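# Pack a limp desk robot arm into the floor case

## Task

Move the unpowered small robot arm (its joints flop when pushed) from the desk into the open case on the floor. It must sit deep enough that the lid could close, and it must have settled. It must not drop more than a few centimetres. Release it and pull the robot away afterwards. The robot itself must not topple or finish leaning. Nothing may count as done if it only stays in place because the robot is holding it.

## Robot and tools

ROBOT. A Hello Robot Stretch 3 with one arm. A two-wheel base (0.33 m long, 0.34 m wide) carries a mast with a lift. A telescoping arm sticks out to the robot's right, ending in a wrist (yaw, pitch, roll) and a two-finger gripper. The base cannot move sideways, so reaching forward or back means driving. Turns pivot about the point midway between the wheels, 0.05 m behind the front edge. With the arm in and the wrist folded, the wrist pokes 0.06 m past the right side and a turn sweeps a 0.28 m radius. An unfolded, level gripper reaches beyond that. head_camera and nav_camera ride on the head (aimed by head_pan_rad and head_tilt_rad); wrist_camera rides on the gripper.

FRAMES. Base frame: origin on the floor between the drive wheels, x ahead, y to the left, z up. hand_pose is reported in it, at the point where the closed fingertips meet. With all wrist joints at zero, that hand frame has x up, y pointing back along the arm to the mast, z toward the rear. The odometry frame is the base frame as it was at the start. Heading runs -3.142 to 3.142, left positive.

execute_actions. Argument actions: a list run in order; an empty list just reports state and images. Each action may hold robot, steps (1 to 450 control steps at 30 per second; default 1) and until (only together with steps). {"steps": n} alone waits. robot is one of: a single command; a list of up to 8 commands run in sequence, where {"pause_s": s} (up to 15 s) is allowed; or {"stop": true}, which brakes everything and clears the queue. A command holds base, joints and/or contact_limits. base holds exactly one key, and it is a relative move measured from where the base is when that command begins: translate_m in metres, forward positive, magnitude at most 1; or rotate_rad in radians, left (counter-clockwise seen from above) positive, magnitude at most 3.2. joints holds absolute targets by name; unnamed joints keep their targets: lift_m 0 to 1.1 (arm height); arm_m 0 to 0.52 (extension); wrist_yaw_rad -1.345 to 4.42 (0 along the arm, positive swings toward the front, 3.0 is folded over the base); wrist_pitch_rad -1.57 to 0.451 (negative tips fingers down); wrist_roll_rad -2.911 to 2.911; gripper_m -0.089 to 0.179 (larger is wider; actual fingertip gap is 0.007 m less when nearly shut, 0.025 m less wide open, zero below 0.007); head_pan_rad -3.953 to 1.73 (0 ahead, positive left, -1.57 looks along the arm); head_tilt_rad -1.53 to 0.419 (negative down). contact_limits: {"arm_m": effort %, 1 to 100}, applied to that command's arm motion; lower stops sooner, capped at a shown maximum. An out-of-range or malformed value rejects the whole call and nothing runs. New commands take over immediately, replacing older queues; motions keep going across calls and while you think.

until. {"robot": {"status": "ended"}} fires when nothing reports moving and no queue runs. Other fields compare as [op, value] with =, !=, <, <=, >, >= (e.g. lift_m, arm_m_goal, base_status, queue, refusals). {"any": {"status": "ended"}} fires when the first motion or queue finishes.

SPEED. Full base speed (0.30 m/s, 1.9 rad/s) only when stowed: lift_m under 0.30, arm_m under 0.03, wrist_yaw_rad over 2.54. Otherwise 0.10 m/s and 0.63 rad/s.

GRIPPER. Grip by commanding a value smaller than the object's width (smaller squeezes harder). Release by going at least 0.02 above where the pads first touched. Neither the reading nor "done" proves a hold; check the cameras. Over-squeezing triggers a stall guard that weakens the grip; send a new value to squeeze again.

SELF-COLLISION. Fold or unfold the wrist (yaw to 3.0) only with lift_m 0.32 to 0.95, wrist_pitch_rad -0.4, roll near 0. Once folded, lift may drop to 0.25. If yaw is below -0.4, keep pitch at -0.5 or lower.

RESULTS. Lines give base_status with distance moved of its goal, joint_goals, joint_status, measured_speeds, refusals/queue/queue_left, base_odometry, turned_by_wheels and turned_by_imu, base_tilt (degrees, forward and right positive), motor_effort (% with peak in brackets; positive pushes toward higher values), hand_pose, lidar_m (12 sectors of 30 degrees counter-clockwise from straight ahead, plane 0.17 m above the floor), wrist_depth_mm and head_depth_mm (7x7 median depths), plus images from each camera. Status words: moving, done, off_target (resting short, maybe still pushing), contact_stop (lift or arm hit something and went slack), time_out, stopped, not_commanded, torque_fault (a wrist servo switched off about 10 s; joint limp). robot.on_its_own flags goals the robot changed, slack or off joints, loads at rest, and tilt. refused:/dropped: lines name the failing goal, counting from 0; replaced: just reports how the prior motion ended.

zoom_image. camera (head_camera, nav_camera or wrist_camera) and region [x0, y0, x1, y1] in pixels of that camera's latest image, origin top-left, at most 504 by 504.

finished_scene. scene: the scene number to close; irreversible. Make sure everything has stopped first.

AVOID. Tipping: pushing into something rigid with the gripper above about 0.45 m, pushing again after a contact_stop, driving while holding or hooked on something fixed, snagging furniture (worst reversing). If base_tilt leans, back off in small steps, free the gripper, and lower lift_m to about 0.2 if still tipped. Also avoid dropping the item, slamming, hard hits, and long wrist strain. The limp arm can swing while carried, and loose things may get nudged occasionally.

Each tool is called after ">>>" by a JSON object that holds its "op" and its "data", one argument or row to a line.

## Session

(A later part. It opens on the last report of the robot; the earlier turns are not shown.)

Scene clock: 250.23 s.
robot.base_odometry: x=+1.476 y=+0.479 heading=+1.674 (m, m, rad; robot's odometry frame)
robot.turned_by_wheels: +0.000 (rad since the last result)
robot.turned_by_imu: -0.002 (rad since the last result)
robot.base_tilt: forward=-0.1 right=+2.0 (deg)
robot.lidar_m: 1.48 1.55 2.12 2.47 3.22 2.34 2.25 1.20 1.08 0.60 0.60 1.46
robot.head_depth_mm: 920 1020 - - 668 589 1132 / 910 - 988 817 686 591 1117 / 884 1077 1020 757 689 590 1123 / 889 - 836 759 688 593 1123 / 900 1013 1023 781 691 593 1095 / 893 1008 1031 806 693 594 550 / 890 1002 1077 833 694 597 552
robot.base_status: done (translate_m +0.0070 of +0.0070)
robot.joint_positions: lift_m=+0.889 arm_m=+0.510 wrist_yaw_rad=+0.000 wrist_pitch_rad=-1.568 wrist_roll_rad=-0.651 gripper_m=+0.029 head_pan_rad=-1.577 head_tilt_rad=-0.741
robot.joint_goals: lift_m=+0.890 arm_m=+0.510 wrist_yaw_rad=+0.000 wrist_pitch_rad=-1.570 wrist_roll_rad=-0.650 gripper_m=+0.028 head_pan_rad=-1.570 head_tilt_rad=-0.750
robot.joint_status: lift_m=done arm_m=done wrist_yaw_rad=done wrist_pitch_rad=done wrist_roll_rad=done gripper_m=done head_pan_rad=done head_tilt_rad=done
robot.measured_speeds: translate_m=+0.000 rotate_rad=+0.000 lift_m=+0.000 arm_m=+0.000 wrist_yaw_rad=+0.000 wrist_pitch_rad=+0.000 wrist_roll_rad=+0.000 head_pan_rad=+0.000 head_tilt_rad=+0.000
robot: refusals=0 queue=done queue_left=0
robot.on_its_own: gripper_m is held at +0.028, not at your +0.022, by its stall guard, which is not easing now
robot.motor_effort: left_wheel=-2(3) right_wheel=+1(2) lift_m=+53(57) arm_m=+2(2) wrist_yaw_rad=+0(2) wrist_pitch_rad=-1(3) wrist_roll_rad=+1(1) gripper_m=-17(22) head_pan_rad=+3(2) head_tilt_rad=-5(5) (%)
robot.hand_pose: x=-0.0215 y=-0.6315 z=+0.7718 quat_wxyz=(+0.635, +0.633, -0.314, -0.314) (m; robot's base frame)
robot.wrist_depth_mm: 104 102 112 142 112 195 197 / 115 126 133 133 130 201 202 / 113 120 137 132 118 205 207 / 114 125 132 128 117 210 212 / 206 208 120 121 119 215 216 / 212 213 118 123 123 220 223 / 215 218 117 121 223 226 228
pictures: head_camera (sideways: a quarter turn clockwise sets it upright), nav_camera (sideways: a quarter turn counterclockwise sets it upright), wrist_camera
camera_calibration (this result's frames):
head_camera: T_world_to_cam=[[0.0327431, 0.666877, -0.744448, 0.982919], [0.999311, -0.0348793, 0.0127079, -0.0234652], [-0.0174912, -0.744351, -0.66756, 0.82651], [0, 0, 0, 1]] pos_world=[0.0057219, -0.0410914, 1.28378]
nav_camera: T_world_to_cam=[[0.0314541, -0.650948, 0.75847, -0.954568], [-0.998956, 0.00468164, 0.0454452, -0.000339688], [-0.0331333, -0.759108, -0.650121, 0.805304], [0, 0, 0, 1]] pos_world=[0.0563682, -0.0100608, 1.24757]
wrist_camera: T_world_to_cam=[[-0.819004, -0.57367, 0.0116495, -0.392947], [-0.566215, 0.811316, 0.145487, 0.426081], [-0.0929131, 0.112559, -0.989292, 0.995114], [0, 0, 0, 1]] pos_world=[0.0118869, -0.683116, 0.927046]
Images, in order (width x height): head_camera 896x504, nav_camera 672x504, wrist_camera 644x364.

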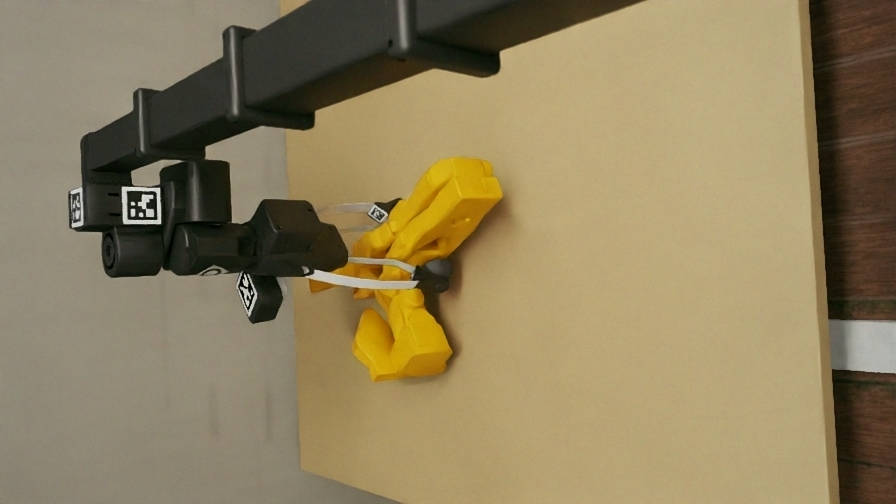

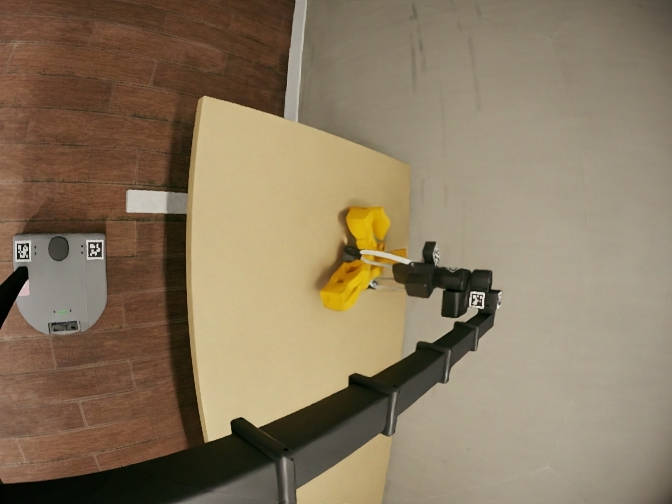

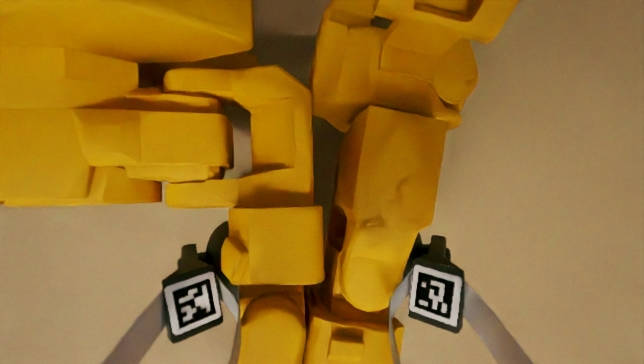

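>>> {"op": "execute_actions", "data": {
  "actions": [
    {"robot":[{"joints":{"lift_m":0.92}},{"pause_s":1.5}],"steps":400,"until":{"robot":{"status":"ended"}}}
  ]
}}

Scene clock: 255.37 s.
robot.base_odometry: x=+1.476 y=+0.479 heading=+1.674 (m, m, rad; robot's odometry frame)
robot.turned_by_wheels: +0.000 (rad since the last result)
robot.turned_by_imu: -0.001 (rad since the last result)
robot.base_tilt: forward=-0.1 right=+2.0 (deg)
robot.lidar_m: 1.49 1.55 2.12 2.46 3.22 2.34 2.25 1.20 1.08 0.60 0.60 1.46
robot.head_depth_mm: 921 1001 - 773 683 588 1136 / 900 - 982 820 685 588 1119 / 876 1064 1020 685 686 590 1120 / 875 - 809 762 690 593 1119 / 900 1000 1023 784 690 593 1097 / 893 1009 1033 807 692 596 550 / 887 999 1079 832 693 596 552
robot.base_status: done (translate_m +0.0070 of +0.0070)
robot.joint_positions: lift_m=+0.919 arm_m=+0.510 wrist_yaw_rad=+0.000 wrist_pitch_rad=-1.568 wrist_roll_rad=-0.651 gripper_m=+0.029 head_pan_rad=-1.577 head_tilt_rad=-0.741
robot.joint_goals: lift_m=+0.920 arm_m=+0.510 wrist_yaw_rad=+0.000 wrist_pitch_rad=-1.570 wrist_roll_rad=-0.650 gripper_m=+0.028 head_pan_rad=-1.570 head_tilt_rad=-0.750
robot.joint_status: lift_m=done arm_m=done wrist_yaw_rad=done wrist_pitch_rad=done wrist_roll_rad=done gripper_m=done head_pan_rad=done head_tilt_rad=done
robot.measured_speeds: translate_m=+0.000 rotate_rad=+0.000 lift_m=+0.000 arm_m=+0.000 wrist_yaw_rad=+0.000 wrist_pitch_rad=+0.000 wrist_roll_rad=+0.000 head_pan_rad=+0.000 head_tilt_rad=+0.000
robot: refusals=0 queue=done queue_left=0
robot.on_its_own: gripper_m is held at +0.028, not at your +0.022, by its stall guard, which is not easing now
robot.motor_effort: left_wheel=-2(2) right_wheel=+1(0) lift_m=+53(56) arm_m=+2(2) wrist_yaw_rad=+1(1) wrist_pitch_rad=-1(1) wrist_roll_rad=+1(1) gripper_m=-17(18) head_pan_rad=+3(3) head_tilt_rad=-4(5) (%)
robot.hand_pose: x=-0.0215 y=-0.6316 z=+0.8018 quat_wxyz=(+0.635, +0.633, -0.314, -0.314) (m; robot's base frame)
robot.wrist_depth_mm: 102 104 118 148 113 225 226 / 120 131 137 137 132 230 232 / 118 125 139 134 119 235 239 / 118 127 134 130 118 242 243 / 236 238 122 122 120 247 249 / 243 245 120 124 123 253 255 / 250 249 184 120 253 260 262
pictures: head_camera (sideways: a quarter turn clockwise sets it upright), nav_camera (sideways: a quarter turn counterclockwise sets it upright), wrist_camera
camera_calibration (this result's frames):
head_camera: T_world_to_cam=[[0.0327433, 0.666877, -0.744448, 0.982919], [0.999311, -0.0348796, 0.0127079, -0.0234652], [-0.0174915, -0.744351, -0.66756, 0.82651], [0, 0, 0, 1]] pos_world=[0.00572189, -0.0410914, 1.28378]
nav_camera: T_world_to_cam=[[0.0314539, -0.650948, 0.75847, -0.954568], [-0.998956, 0.00468199, 0.0454452, -0.000339688], [-0.0331336, -0.759108, -0.650121, 0.805304], [0, 0, 0, 1]] pos_world=[0.0563682, -0.0100608, 1.24757]
wrist_camera: T_world_to_cam=[[-0.819004, -0.573669, 0.0116675, -0.393316], [-0.566215, 0.811321, 0.145462, 0.421747], [-0.0929131, 0.112528, -0.989295, 1.02477], [0, 0, 0, 1]] pos_world=[0.0118869, -0.68312, 0.957041]
Images, in order (width x height): head_camera 896x504, nav_camera 672x504, wrist_camera 644x364.

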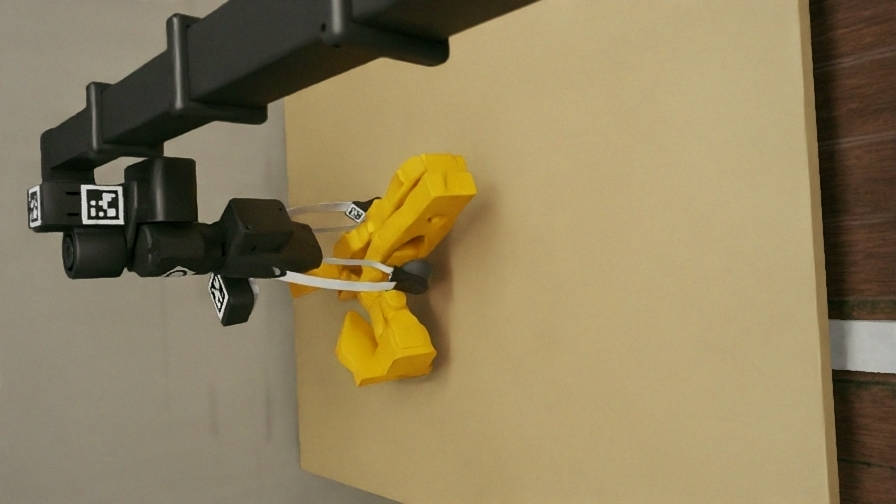

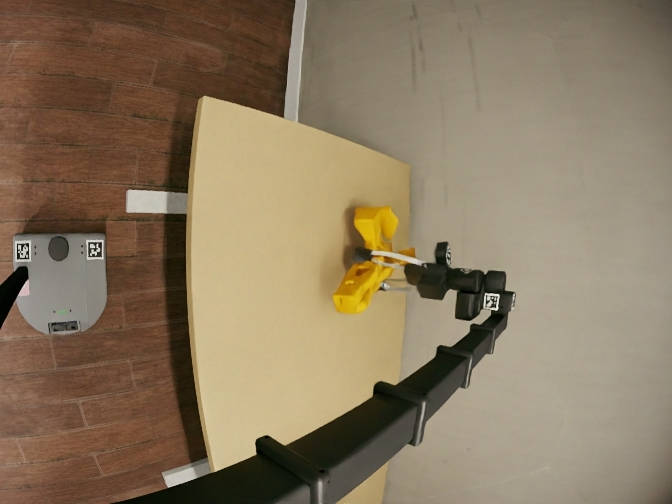

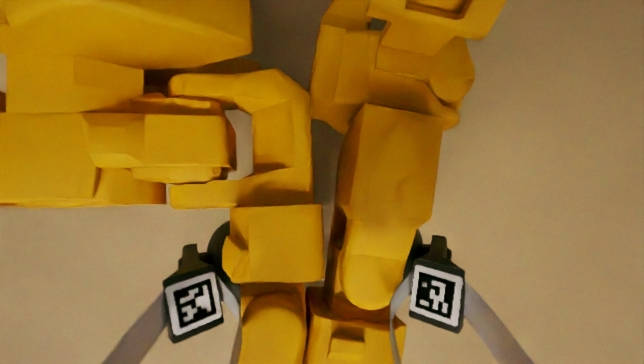

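>>> {"op": "execute_actions", "data": {
  "actions": [
    {"robot":[{"joints":{"arm_m":0.3,"wrist_roll_rad":0.0}},{"pause_s":2}],"steps":400,"until":{"robot":{"status":"ended"}}}
  ]
}}

Scene clock: 264.03 s.
robot.base_odometry: x=+1.476 y=+0.479 heading=+1.674 (m, m, rad; robot's odometry frame)
robot.turned_by_wheels: +0.000 (rad since the last result)
robot.turned_by_imu: -0.002 (rad since the last result)
robot.base_tilt: forward=-0.1 right=+2.0 (deg)
robot.lidar_m: 1.48 1.56 2.11 2.46 3.22 2.34 2.25 1.20 1.08 0.59 0.60 1.46
robot.head_depth_mm: 919 1002 - 794 684 588 1138 / 913 - 951 819 684 590 1122 / 906 - - 777 657 589 1122 / 901 984 - 652 515 558 1122 / 898 1013 1026 653 676 583 1093 / 896 1009 1031 829 693 594 552 / 891 1004 1076 830 694 595 552
robot.base_status: done (translate_m +0.0070 of +0.0070)
robot.joint_positions: lift_m=+0.919 arm_m=+0.300 wrist_yaw_rad=+0.000 wrist_pitch_rad=-1.567 wrist_roll_rad=-0.003 gripper_m=+0.029 head_pan_rad=-1.577 head_tilt_rad=-0.741
robot.joint_goals: lift_m=+0.920 arm_m=+0.300 wrist_yaw_rad=+0.000 wrist_pitch_rad=-1.570 wrist_roll_rad=+0.000 gripper_m=+0.028 head_pan_rad=-1.570 head_tilt_rad=-0.750
robot.joint_status: lift_m=done arm_m=done wrist_yaw_rad=done wrist_pitch_rad=done wrist_roll_rad=done gripper_m=done head_pan_rad=done head_tilt_rad=done
robot.measured_speeds: translate_m=+0.000 rotate_rad=+0.000 lift_m=+0.000 arm_m=+0.000 wrist_yaw_rad=+0.000 wrist_pitch_rad=+0.000 wrist_roll_rad=+0.000 head_pan_rad=+0.000 head_tilt_rad=+0.000
robot: refusals=0 queue=done queue_left=0
robot.on_its_own: gripper_m is held at +0.028, not at your +0.022, by its stall guard, which is not easing now
robot.motor_effort: left_wheel=-2(2) right_wheel=+0(1) lift_m=+54(54) arm_m=-4(8) wrist_yaw_rad=+0(1) wrist_pitch_rad=-1(1) wrist_roll_rad=+1(6) gripper_m=-17(18) head_pan_rad=+3(3) head_tilt_rad=-5(5) (%)
robot.hand_pose: x=-0.0216 y=-0.4220 z=+0.8018 quat_wxyz=(+0.502, +0.500, -0.500, -0.499) (m; robot's base frame)
robot.wrist_depth_mm: 102 104 118 147 114 224 227 / 120 131 137 137 132 230 231 / 119 125 139 134 120 236 238 / 118 128 135 130 118 242 242 / 238 241 122 123 120 247 248 / 245 245 120 124 123 251 253 / 250 253 184 120 254 261 258
pictures: head_camera (sideways: a quarter turn clockwise sets it upright), nav_camera (sideways: a quarter turn counterclockwise sets it upright), wrist_camera
camera_calibration (this result's frames):
head_camera: T_world_to_cam=[[0.0327432, 0.666877, -0.744448, 0.982919], [0.999311, -0.0348795, 0.0127079, -0.0234652], [-0.0174914, -0.744351, -0.66756, 0.82651], [0, 0, 0, 1]] pos_world=[0.00572189, -0.0410914, 1.28378]
nav_camera: T_world_to_cam=[[0.031454, -0.650948, 0.75847, -0.954568], [-0.998956, 0.00468187, 0.0454452, -0.000339687], [-0.0331335, -0.759107, -0.650122, 0.805304], [0, 0, 0, 1]] pos_world=[0.0563682, -0.0100608, 1.24757]
wrist_camera: T_world_to_cam=[[-0.999276, 0.0366208, 0.0103183, -0.0184508], [0.0377283, 0.988789, 0.144474, 0.340398], [-0.0049119, 0.144758, -0.989455, 1.01681], [0, 0, 0, 1]] pos_world=[-0.0262856, -0.483097, 0.957097]
Images, in order (width x height): head_camera 896x504, nav_camera 672x504, wrist_camera 644x364.

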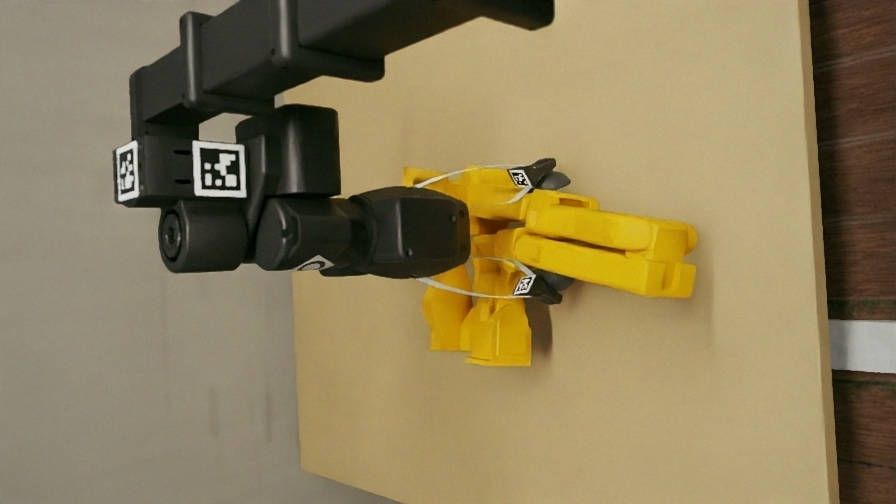

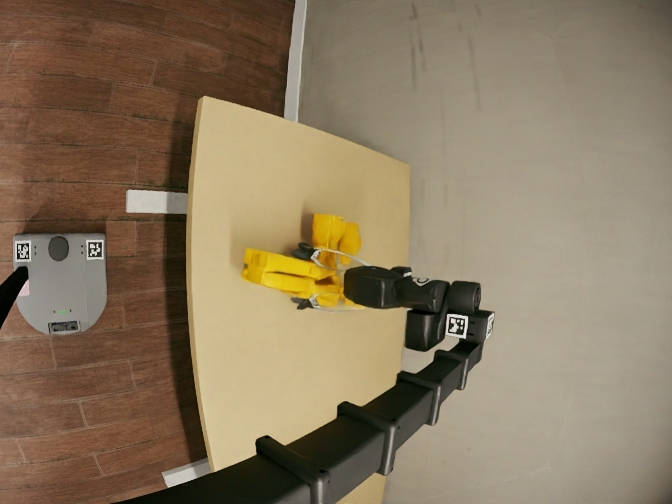

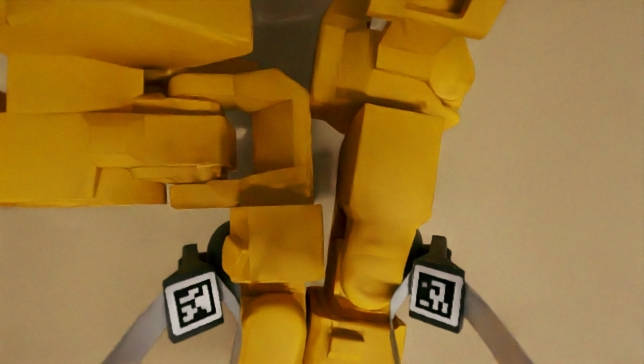

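>>> {"op": "execute_actions", "data": {
  "actions": [
    {"robot":[{"base":{"translate_m":-0.1},"joints":{"arm_m":0.13,"lift_m":0.95,"head_pan_rad":-0.6,"head_tilt_rad":-0.8}},{"base":{"rotate_rad":1.593}},{"base":{"translate_m":1.0},"joints":{"lift_m":0.8}}],"steps":450,"until":{"robot":{"status":"ended"}}}
  ]
}}

Scene clock: 301.93 s.
robot.base_odometry: x=+0.609 y=+0.269 heading=-3.017 (m, m, rad; robot's odometry frame)
robot.turned_by_wheels: +1.593 (rad since the last result)
robot.turned_by_imu: +1.592 (rad since the last result)
robot.base_tilt: forward=-2.1 right=+1.0 (deg)
robot.lidar_m: 1.61 2.94 2.22 2.14 2.23 1.74 1.48 1.99 1.67 1.61 1.68 1.72
robot.head_depth_mm: 1777 1940 2086 1758 1503 1314 1142 / 1967 2170 2182 1780 1510 1309 1160 / 2178 2458 2165 1794 1513 1316 1162 / 2488 2665 2187 1787 1520 1313 1165 / 2791 2823 2186 1779 1524 1322 1165 / 2801 2802 2183 1782 1519 1322 1163 / 2650 2772 1968 1806 1533 1318 1172
robot.base_status: moving (translate_m +0.8836 of +1.0000)
robot.joint_positions: lift_m=+0.800 arm_m=+0.130 wrist_yaw_rad=+0.000 wrist_pitch_rad=-1.567 wrist_roll_rad=-0.003 gripper_m=+0.029 head_pan_rad=-0.607 head_tilt_rad=-0.790
robot.joint_goals: lift_m=+0.800 arm_m=+0.130 wrist_yaw_rad=+0.000 wrist_pitch_rad=-1.570 wrist_roll_rad=+0.000 gripper_m=+0.028 head_pan_rad=-0.600 head_tilt_rad=-0.800
robot.joint_status: lift_m=done arm_m=done wrist_yaw_rad=done wrist_pitch_rad=done wrist_roll_rad=done gripper_m=done head_pan_rad=done head_tilt_rad=done
robot.measured_speeds: translate_m=+0.100 rotate_rad=+0.000 lift_m=+0.000 arm_m=+0.000 wrist_yaw_rad=+0.000 wrist_pitch_rad=+0.000 wrist_roll_rad=+0.000 head_pan_rad=+0.000 head_tilt_rad=+0.000
robot: refusals=0 queue=running queue_left=0
robot.on_its_own: gripper_m is held at +0.028, not at your +0.022, by its stall guard, which is not easing now
robot.motor_effort: left_wheel=-1(9) right_wheel=+2(5) lift_m=+34(53) arm_m=-5(4) wrist_yaw_rad=+1(0) wrist_pitch_rad=-1(1) wrist_roll_rad=+2(2) gripper_m=-18(17) head_pan_rad=+4(31) head_tilt_rad=-5(14) (%)
robot.hand_pose: x=-0.0216 y=-0.2520 z=+0.6825 quat_wxyz=(+0.502, +0.500, -0.500, -0.499) (m; robot's base frame)
robot.wrist_depth_mm: 102 104 118 147 114 796 808 / 120 131 137 137 132 823 827 / 119 125 140 135 120 836 855 / 118 128 135 130 119 870 850 / 859 871 122 122 120 874 874 / 879 879 120 124 123 896 906 / 880 904 510 120 131 910 930
pictures: head_camera (sideways: a quarter turn clockwise sets it upright), nav_camera (sideways: a quarter turn counterclockwise sets it upright), wrist_camera
camera_calibration (this result's frames):
head_camera: T_world_to_cam=[[-0.560689, 0.424353, -0.711022, 0.942977], [0.594312, 0.804155, 0.0112807, -0.019136], [0.576559, -0.416245, -0.703079, 0.869085], [0, 0, 0, 1]] pos_world=[0.0390104, -0.0230144, 1.28173]
nav_camera: T_world_to_cam=[[0.584429, -0.362798, 0.725824, -0.915392], [-0.566905, -0.822535, 0.0453302, -0.00282262], [0.58057, -0.437965, -0.686386, 0.84873], [0, 0, 0, 1]] pos_world=[0.0406351, 0.0372899, 1.2471]
wrist_camera: T_world_to_cam=[[-0.999266, 0.0368969, 0.0103176, -0.0233751], [0.0380014, 0.988779, 0.144474, 0.189547], [-0.00487122, 0.14476, -0.989455, 0.874183], [0, 0, 0, 1]] pos_world=[-0.0263027, -0.313104, 0.837822]
Images, in order (width x height): head_camera 896x504, nav_camera 672x504, wrist_camera 644x364.

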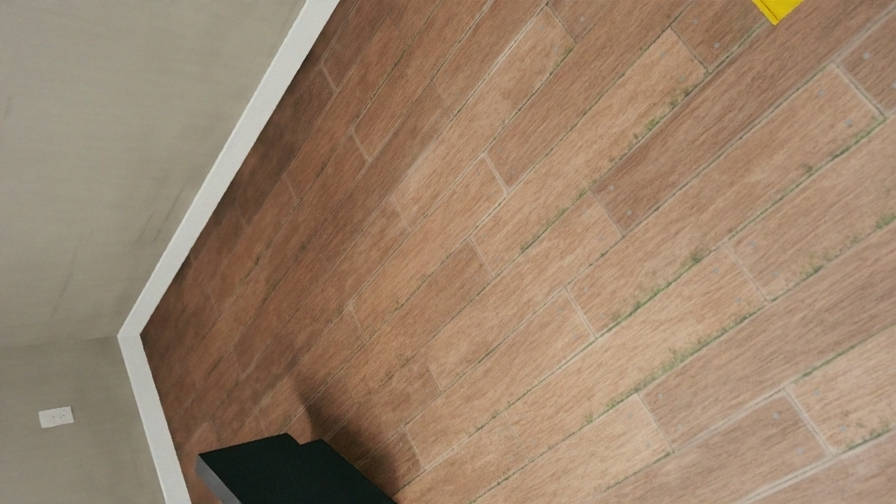

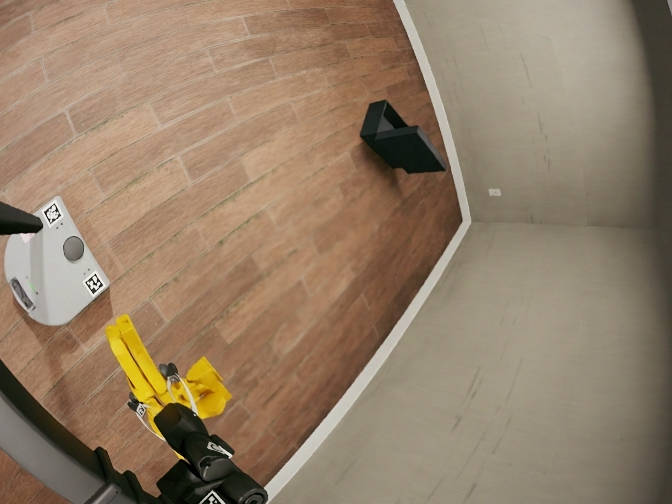

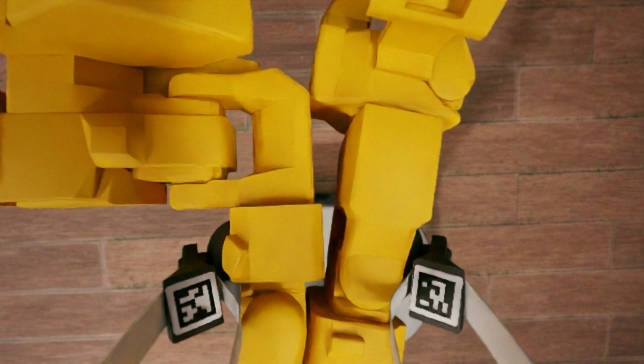

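>>> {"op": "execute_actions", "data": {
  "actions": [
    {"steps":60,"until":{"robot":{"status":"ended"}}},
    {"robot":[{"base":{"translate_m":1.0},"joints":{"lift_m":0.65,"head_pan_rad":-1.57,"head_tilt_rad":-1.0}},{"base":{"translate_m":0.456}},{"base":{"rotate_rad":0.617}}],"steps":450,"until":{"robot":{"status":"ended"}}},
    {"steps":200,"until":{"robot":{"status":"ended"}}}
  ]
}}

Scene clock: 325.50 s.
robot.base_odometry: x=-0.951 y=+0.073 heading=-2.400 (m, m, rad; robot's odometry frame)
robot.turned_by_wheels: +0.617 (rad since the last result)
robot.turned_by_imu: +0.604 (rad since the last result)
robot.base_tilt: forward=-0.1 right=+2.0 (deg)
robot.lidar_m: 1.35 1.99 2.13 2.29 3.15 3.02 2.11 1.64 0.30 0.66 1.28 1.27
robot.head_depth_mm: 1587 1830 1704 1521 1368 - - / 1686 1879 1705 1567 - 1180 - / 1781 1939 1713 1529 - 1151 - / 1901 1979 1721 1541 763 672 641 / 1924 1997 1720 1525 1270 1193 1123 / 1701 1868 1724 1515 1359 1229 1122 / 1531 1708 1735 1530 1358 1235 1125
robot.base_status: done (rotate_rad +0.6169 of +0.6170)
robot.joint_positions: lift_m=+0.650 arm_m=+0.130 wrist_yaw_rad=+0.000 wrist_pitch_rad=-1.567 wrist_roll_rad=-0.003 gripper_m=+0.029 head_pan_rad=-1.563 head_tilt_rad=-0.988
robot.joint_goals: lift_m=+0.650 arm_m=+0.130 wrist_yaw_rad=+0.000 wrist_pitch_rad=-1.570 wrist_roll_rad=+0.000 gripper_m=+0.028 head_pan_rad=-1.570 head_tilt_rad=-1.000
robot.joint_status: lift_m=done arm_m=done wrist_yaw_rad=done wrist_pitch_rad=done wrist_roll_rad=done gripper_m=done head_pan_rad=done head_tilt_rad=done
robot.measured_speeds: translate_m=+0.000 rotate_rad=+0.000 lift_m=+0.000 arm_m=+0.000 wrist_yaw_rad=+0.000 wrist_pitch_rad=+0.000 wrist_roll_rad=+0.000 head_pan_rad=+0.000 head_tilt_rad=+0.000
robot: refusals=0 queue=done queue_left=0
robot.on_its_own: gripper_m is held at +0.028, not at your +0.022, by its stall guard, which is not easing now
robot.motor_effort: left_wheel=-2(9) right_wheel=+2(4) lift_m=+34(30) arm_m=-5(5) wrist_yaw_rad=+0(0) wrist_pitch_rad=-1(1) wrist_roll_rad=+1(1) gripper_m=-18(18) head_pan_rad=-2(31) head_tilt_rad=-6(23) (%)
robot.hand_pose: x=-0.0216 y=-0.2520 z=+0.5325 quat_wxyz=(+0.502, +0.500, -0.500, -0.499) (m; robot's base frame)
robot.wrist_depth_mm: 102 104 117 147 114 261 661 / 120 131 137 137 132 268 681 / 118 125 139 135 120 272 700 / 118 128 134 130 119 708 723 / 695 700 122 123 121 724 730 / 718 726 120 124 123 740 737 / 732 746 429 120 124 755 758
pictures: head_camera (sideways: a quarter turn clockwise sets it upright), nav_camera (sideways: a quarter turn counterclockwise sets it upright), wrist_camera
camera_calibration (this result's frames):
head_camera: T_world_to_cam=[[0.022407, 0.828607, -0.559382, 0.741838], [0.99971, -0.0234774, 0.00526821, -0.0137792], [-0.00876758, -0.559339, -0.828893, 1.03625], [0, 0, 0, 1]] pos_world=[0.00623829, -0.0353985, 1.27399]
nav_camera: T_world_to_cam=[[0.0415972, -0.815714, 0.576957, -0.718106], [-0.998842, -0.0199771, 0.04377, 0.0018549], [-0.0241778, -0.57811, -0.815601, 1.02045], [0, 0, 0, 1]] pos_world=[0.0563962, 0.00419941, 1.24651]
wrist_camera: T_world_to_cam=[[-0.999266, 0.0368905, 0.0103176, -0.0218292], [0.0379951, 0.988779, 0.144474, 0.211216], [-0.00487216, 0.14476, -0.989455, 0.725765], [0, 0, 0, 1]] pos_world=[-0.0263023, -0.313102, 0.687822]
Images, in order (width x height): head_camera 896x504, nav_camera 672x504, wrist_camera 644x364.

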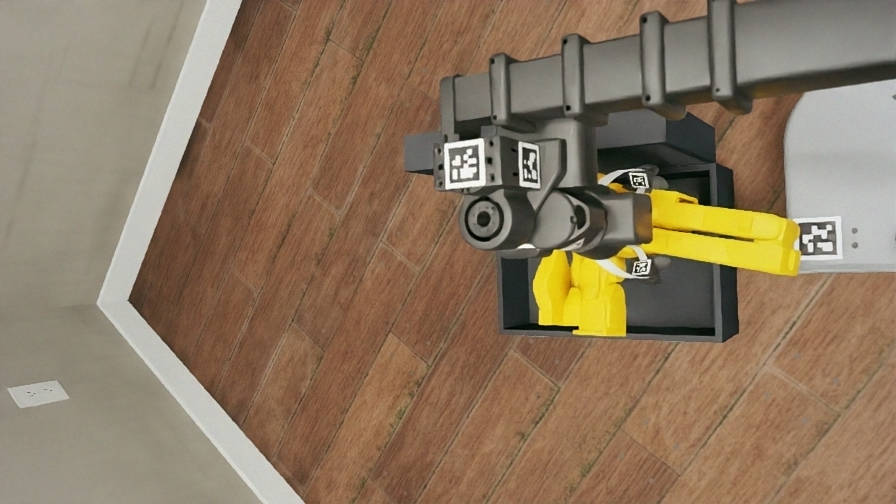

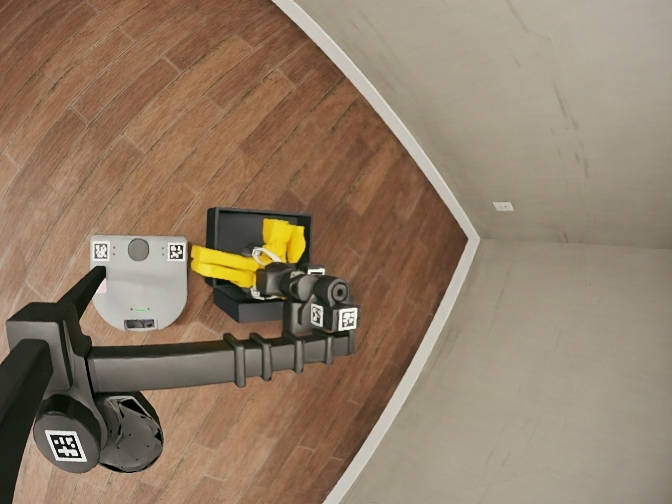

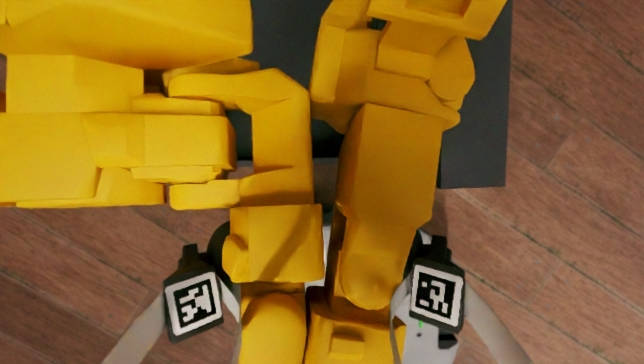

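>>> {"op": "execute_actions", "data": {
  "actions": [
    {"robot":[{"base":{"translate_m":0.022},"joints":{"arm_m":0.368}},{"joints":{"lift_m":0.33}}],"steps":450,"until":{"robot":{"status":"ended"}}}
  ]
}}

Scene clock: 343.40 s.
robot.base_odometry: x=-0.967 y=+0.058 heading=-2.400 (m, m, rad; robot's odometry frame)
robot.turned_by_wheels: +0.000 (rad since the last result)
robot.turned_by_imu: -0.003 (rad since the last result)
robot.base_tilt: forward=-0.1 right=+2.0 (deg)
robot.lidar_m: 1.33 1.96 2.13 2.27 3.16 3.05 2.13 1.66 0.31 0.57 1.27 1.24
robot.head_depth_mm: 1603 1834 1709 1509 1346 1224 1108 / 1701 1889 1715 1463 939 1182 - / 1787 1935 1722 1568 1307 1189 - / 1918 1983 1720 1539 1137 1196 1152 / 1916 2007 1732 1503 1311 1202 1113 / 1678 1871 1728 1515 1353 1229 1120 / 1512 1675 1720 1526 1357 1230 1128
robot.base_status: done (translate_m +0.0220 of +0.0220)
robot.joint_positions: lift_m=+0.330 arm_m=+0.368 wrist_yaw_rad=+0.000 wrist_pitch_rad=-1.567 wrist_roll_rad=-0.002 gripper_m=+0.029 head_pan_rad=-1.563 head_tilt_rad=-0.988
robot.joint_goals: lift_m=+0.330 arm_m=+0.368 wrist_yaw_rad=+0.000 wrist_pitch_rad=-1.570 wrist_roll_rad=+0.000 gripper_m=+0.028 head_pan_rad=-1.570 head_tilt_rad=-1.000
robot.joint_status: lift_m=done arm_m=done wrist_yaw_rad=done wrist_pitch_rad=done wrist_roll_rad=done gripper_m=done head_pan_rad=done head_tilt_rad=done
robot.measured_speeds: translate_m=+0.000 rotate_rad=+0.000 lift_m=+0.000 arm_m=+0.000 wrist_yaw_rad=+0.000 wrist_pitch_rad=+0.000 wrist_roll_rad=+0.000 head_pan_rad=+0.000 head_tilt_rad=+0.000
robot: refusals=0 queue=done queue_left=0
robot.on_its_own: gripper_m is held at +0.028, not at your +0.022, by its stall guard, which is not easing now
robot.motor_effort: left_wheel=-3(6) right_wheel=+2(5) lift_m=+34(35) arm_m=+3(4) wrist_yaw_rad=+0(0) wrist_pitch_rad=-1(1) wrist_roll_rad=+1(1) gripper_m=-18(18) head_pan_rad=-2(2) head_tilt_rad=-6(7) (%)
robot.hand_pose: x=-0.0216 y=-0.4894 z=+0.2125 quat_wxyz=(+0.501, +0.500, -0.500, -0.499) (m; robot's base frame)
robot.wrist_depth_mm: 102 104 118 147 114 210 196 / 120 131 137 137 132 216 198 / 119 125 139 134 120 222 199 / 118 128 135 130 119 226 201 / 373 270 122 122 120 232 202 / 381 264 120 124 123 237 203 / 390 307 241 120 295 243 204
pictures: head_camera (sideways: a quarter turn clockwise sets it upright), nav_camera (sideways: a quarter turn counterclockwise sets it upright), wrist_camera
camera_calibration (this result's frames):
head_camera: T_world_to_cam=[[0.022472, 0.828646, -0.559322, 0.741758], [0.999709, -0.0235566, 0.00526593, -0.0137762], [-0.00881212, -0.559277, -0.828934, 1.03631], [0, 0, 0, 1]] pos_world=[0.00623548, -0.0353965, 1.27399]
nav_camera: T_world_to_cam=[[0.0415333, -0.81576, 0.576898, -0.718028], [-0.998843, -0.0199016, 0.0437691, 0.00185609], [-0.0242238, -0.578048, -0.815643, 1.0205], [0, 0, 0, 1]] pos_world=[0.0563965, 0.00419951, 1.24651]
wrist_camera: T_world_to_cam=[[-0.999233, 0.0377722, 0.0103154, -0.00933605], [0.0388672, 0.988745, 0.144473, 0.492212], [-0.00474224, 0.144763, -0.989455, 0.443504], [0, 0, 0, 1]] pos_world=[-0.0263566, -0.550523, 0.367812]
Images, in order (width x height): head_camera 896x504, nav_camera 672x504, wrist_camera 644x364.

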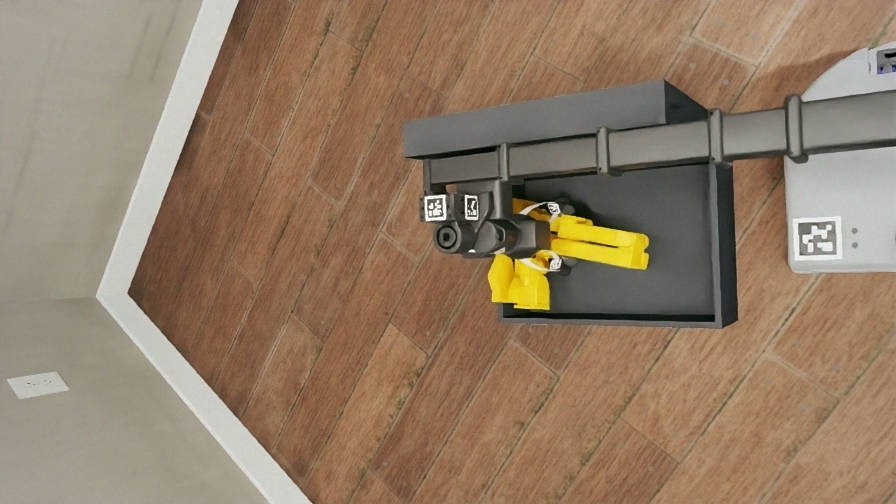

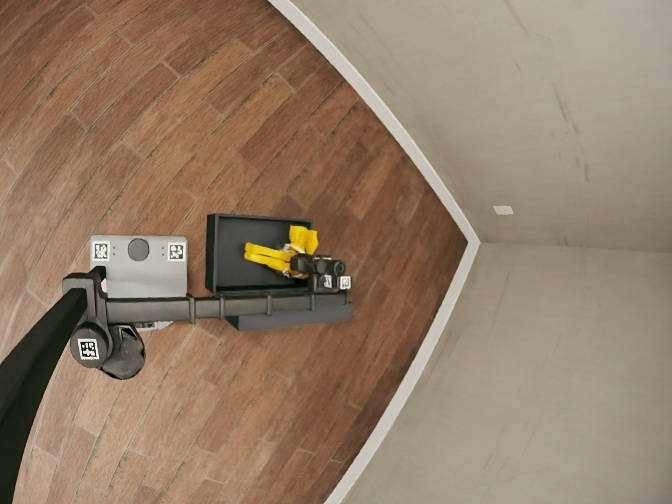

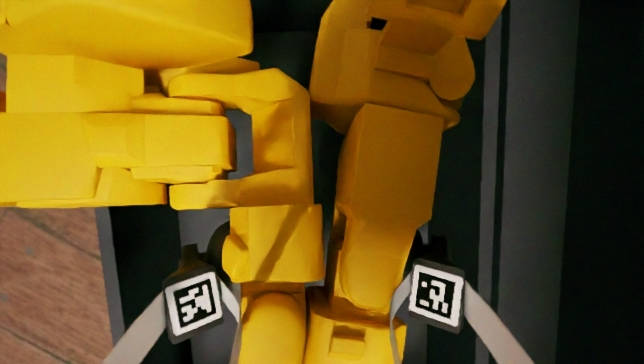

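>>> {"op": "execute_actions", "data": {
  "actions": [
    {"robot":{"joints":{"lift_m":0.21,"arm_m":0.358}},"steps":450,"until":{"robot":{"status":"ended"}}}
  ]
}}

Scene clock: 353.50 s.
robot.base_odometry: x=-0.967 y=+0.058 heading=-2.400 (m, m, rad; robot's odometry frame)
robot.turned_by_wheels: +0.000 (rad since the last result)
robot.turned_by_imu: -0.001 (rad since the last result)
robot.base_tilt: forward=-0.1 right=+2.0 (deg)
robot.lidar_m: 1.33 1.96 2.12 2.27 3.18 3.05 2.13 1.65 0.30 0.67 1.27 1.25
robot.head_depth_mm: 1597 1825 1698 1506 1350 1214 1120 / 1683 1895 1712 1463 938 1177 - / 1800 1945 1718 1518 1270 1198 - / 1923 1986 1721 1516 1254 1195 1142 / 1910 1976 1714 1516 1316 1199 1120 / 1690 1863 1722 1517 1350 1230 1118 / 1504 1670 1715 1517 1359 1233 1123
robot.base_status: done (translate_m +0.0220 of +0.0220)
robot.joint_positions: lift_m=+0.210 arm_m=+0.358 wrist_yaw_rad=+0.000 wrist_pitch_rad=-1.567 wrist_roll_rad=-0.002 gripper_m=+0.029 head_pan_rad=-1.563 head_tilt_rad=-0.988
robot.joint_goals: lift_m=+0.210 arm_m=+0.358 wrist_yaw_rad=+0.000 wrist_pitch_rad=-1.570 wrist_roll_rad=+0.000 gripper_m=+0.028 head_pan_rad=-1.570 head_tilt_rad=-1.000
robot.joint_status: lift_m=done arm_m=done wrist_yaw_rad=done wrist_pitch_rad=done wrist_roll_rad=done gripper_m=done head_pan_rad=done head_tilt_rad=done
robot.measured_speeds: translate_m=+0.000 rotate_rad=+0.000 lift_m=+0.000 arm_m=+0.000 wrist_yaw_rad=+0.000 wrist_pitch_rad=+0.000 wrist_roll_rad=+0.000 head_pan_rad=+0.000 head_tilt_rad=+0.000
robot: refusals=0 queue=done queue_left=0
robot.on_its_own: gripper_m is held at +0.028, not at your +0.022, by its stall guard, which is not easing now
robot.motor_effort: left_wheel=-3(3) right_wheel=+1(1) lift_m=+34(33) arm_m=-5(7) wrist_yaw_rad=+1(1) wrist_pitch_rad=-1(1) wrist_roll_rad=+1(1) gripper_m=-17(17) head_pan_rad=-1(2) head_tilt_rad=-6(6) (%)
robot.hand_pose: x=-0.0216 y=-0.4800 z=+0.0925 quat_wxyz=(+0.501, +0.500, -0.500, -0.499) (m; robot's base frame)
robot.wrist_depth_mm: 102 104 117 147 114 173 133 / 120 131 137 137 132 187 135 / 119 125 139 134 120 202 135 / 118 128 134 130 119 204 137 / 191 225 122 123 120 207 137 / 190 231 120 124 123 201 139 / 188 234 176 121 238 195 140
pictures: head_camera (sideways: a quarter turn clockwise sets it upright), nav_camera (sideways: a quarter turn counterclockwise sets it upright), wrist_camera
camera_calibration (this result's frames):
head_camera: T_world_to_cam=[[0.0224721, 0.828646, -0.559322, 0.741758], [0.999709, -0.0235567, 0.00526593, -0.0137762], [-0.00881218, -0.559277, -0.828934, 1.03631], [0, 0, 0, 1]] pos_world=[0.00623548, -0.0353965, 1.27399]
nav_camera: T_world_to_cam=[[0.0415332, -0.81576, 0.576898, -0.718028], [-0.998843, -0.0199015, 0.0437691, 0.00185609], [-0.0242239, -0.578048, -0.815643, 1.0205], [0, 0, 0, 1]] pos_world=[0.0563965, 0.0041995, 1.24651]
wrist_camera: T_world_to_cam=[[-0.999233, 0.037772, 0.0103154, -0.00845454], [0.0388669, 0.988745, 0.144473, 0.500225], [-0.00474227, 0.144763, -0.989455, 0.323412], [0, 0, 0, 1]] pos_world=[-0.0263566, -0.541094, 0.24782]
Images, in order (width x height): head_camera 896x504, nav_camera 672x504, wrist_camera 644x364.

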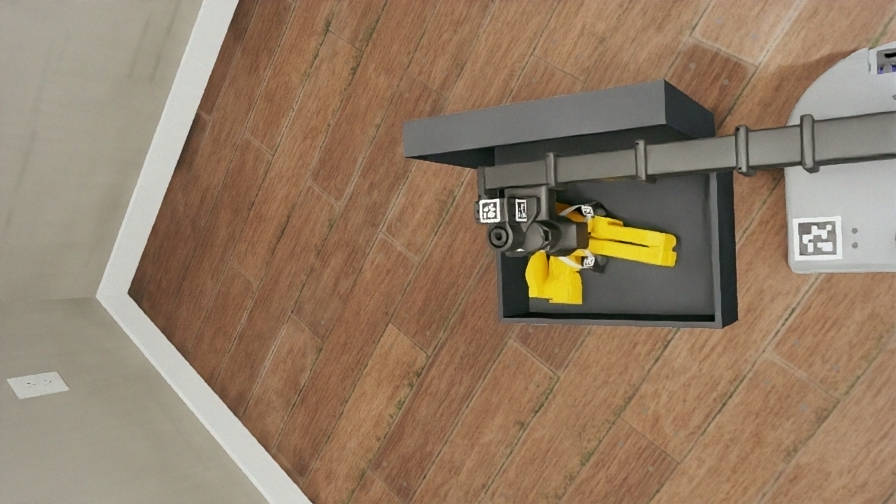

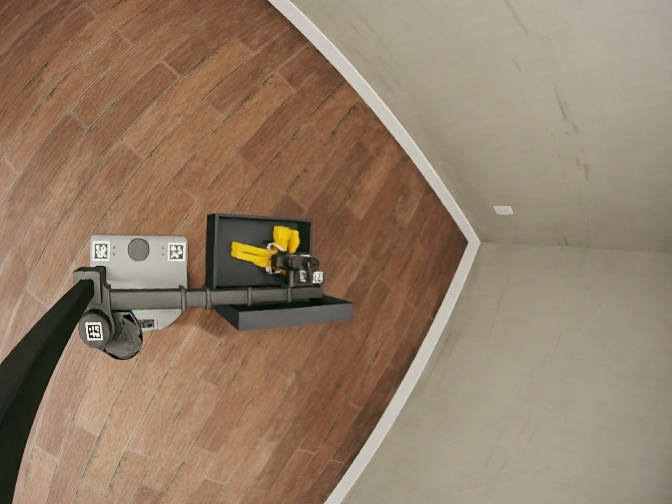

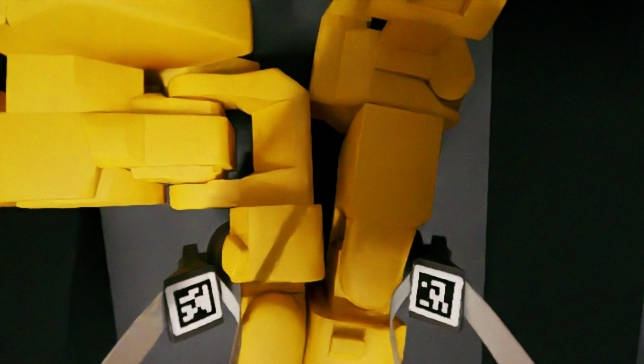

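>>> {"op": "execute_actions", "data": {
  "actions": [
    {"robot":{"joints":{"lift_m":0.168}},"steps":150,"until":{"robot":{"status":"ended"}}},
    {"robot":{"joints":{"gripper_m":0.13}},"steps":150,"until":{"robot":{"status":"ended"}}},
    {"robot":{"joints":{"lift_m":0.42}},"steps":250,"until":{"robot":{"status":"ended"}}}
  ]
}}

Scene clock: 364.57 s.
robot.base_odometry: x=-0.967 y=+0.058 heading=-2.400 (m, m, rad; robot's odometry frame)
robot.turned_by_wheels: +0.000 (rad since the last result)
robot.turned_by_imu: -0.002 (rad since the last result)
robot.base_tilt: forward=-0.1 right=+2.0 (deg)
robot.lidar_m: 1.33 1.96 2.13 2.27 3.17 3.05 2.13 1.66 0.30 0.67 1.27 1.25
robot.head_depth_mm: 1597 1831 1701 1502 1348 1219 1116 / 1694 1892 1712 1488 952 1212 - / 1804 1944 1706 - 1301 1201 - / 1932 1986 1712 1533 1271 1195 1145 / 1923 1977 1715 1526 1315 1204 1118 / 1679 1872 1710 1523 1362 1234 1121 / 1503 1690 1735 1528 1365 1230 1122
robot.base_status: done (translate_m +0.0220 of +0.0220)
robot.joint_positions: lift_m=+0.420 arm_m=+0.358 wrist_yaw_rad=+0.000 wrist_pitch_rad=-1.570 wrist_roll_rad=-0.002 gripper_m=+0.130 head_pan_rad=-1.563 head_tilt_rad=-0.988
robot.joint_goals: lift_m=+0.420 arm_m=+0.358 wrist_yaw_rad=+0.000 wrist_pitch_rad=-1.570 wrist_roll_rad=+0.000 gripper_m=+0.130 head_pan_rad=-1.570 head_tilt_rad=-1.000
robot.joint_status: lift_m=done arm_m=done wrist_yaw_rad=done wrist_pitch_rad=done wrist_roll_rad=done gripper_m=done head_pan_rad=done head_tilt_rad=done
robot.measured_speeds: translate_m=+0.000 rotate_rad=+0.000 lift_m=+0.000 arm_m=+0.000 wrist_yaw_rad=+0.000 wrist_pitch_rad=+0.000 wrist_roll_rad=+0.000 head_pan_rad=+0.000 head_tilt_rad=+0.000
robot: refusals=0 queue=done queue_left=0
robot.motor_effort: left_wheel=-3(4) right_wheel=+2(3) lift_m=+47(54) arm_m=-4(6) wrist_yaw_rad=+1(1) wrist_pitch_rad=+0(1) wrist_roll_rad=+1(1) gripper_m=+0(82) head_pan_rad=-3(2) head_tilt_rad=-7(6) (%)
robot.hand_pose: x=-0.0216 y=-0.4794 z=+0.3021 quat_wxyz=(+0.501, +0.500, -0.499, -0.500) (m; robot's base frame)
robot.wrist_depth_mm: 430 427 330 342 321 291 196 / 435 435 412 412 342 295 198 / 442 446 351 373 393 297 199 / 456 454 430 387 397 299 202 / 467 467 447 417 410 285 202 / 479 - 454 416 437 266 203 / 482 493 429 438 404 334 197
pictures: head_camera (sideways: a quarter turn clockwise sets it upright), nav_camera (sideways: a quarter turn counterclockwise sets it upright), wrist_camera
camera_calibration (this result's frames):
head_camera: T_world_to_cam=[[0.0224719, 0.828662, -0.559298, 0.741728], [0.999709, -0.0235568, 0.00526506, -0.0137751], [-0.00881236, -0.559254, -0.82895, 1.03633], [0, 0, 0, 1]] pos_world=[0.00623547, -0.0353957, 1.27398]
nav_camera: T_world_to_cam=[[0.0415333, -0.815776, 0.576875, -0.717998], [-0.998843, -0.0199028, 0.0437687, 0.00185654], [-0.0242241, -0.578025, -0.815659, 1.02053], [0, 0, 0, 1]] pos_world=[0.0563965, 0.00420105, 1.24651]
wrist_camera: T_world_to_cam=[[-0.999223, 0.038024, 0.0103992, -0.0105438], [0.039139, 0.988412, 0.146665, 0.468523], [-0.00470185, 0.146958, -0.989132, 0.531615], [0, 0, 0, 1]] pos_world=[-0.0263736, -0.540818, 0.457231]
Images, in order (width x height): head_camera 896x504, nav_camera 672x504, wrist_camera 644x364.

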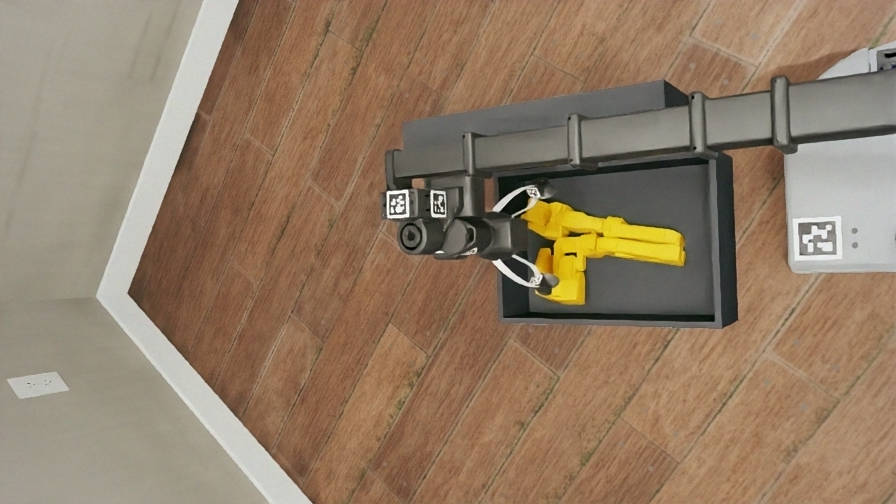

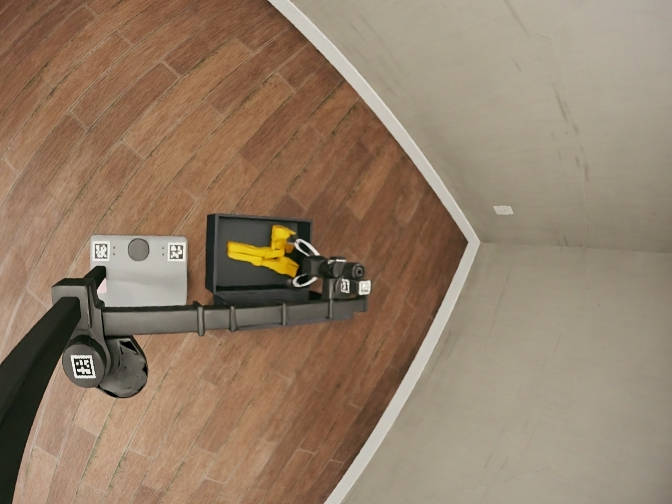

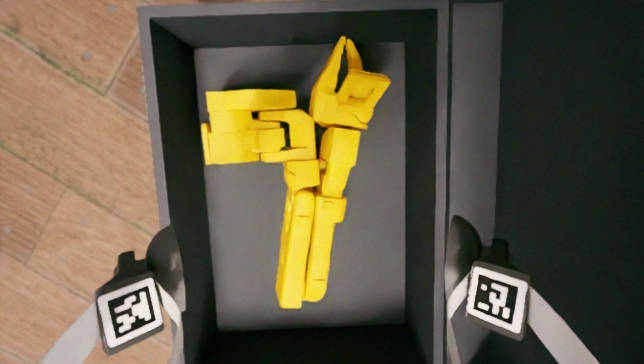

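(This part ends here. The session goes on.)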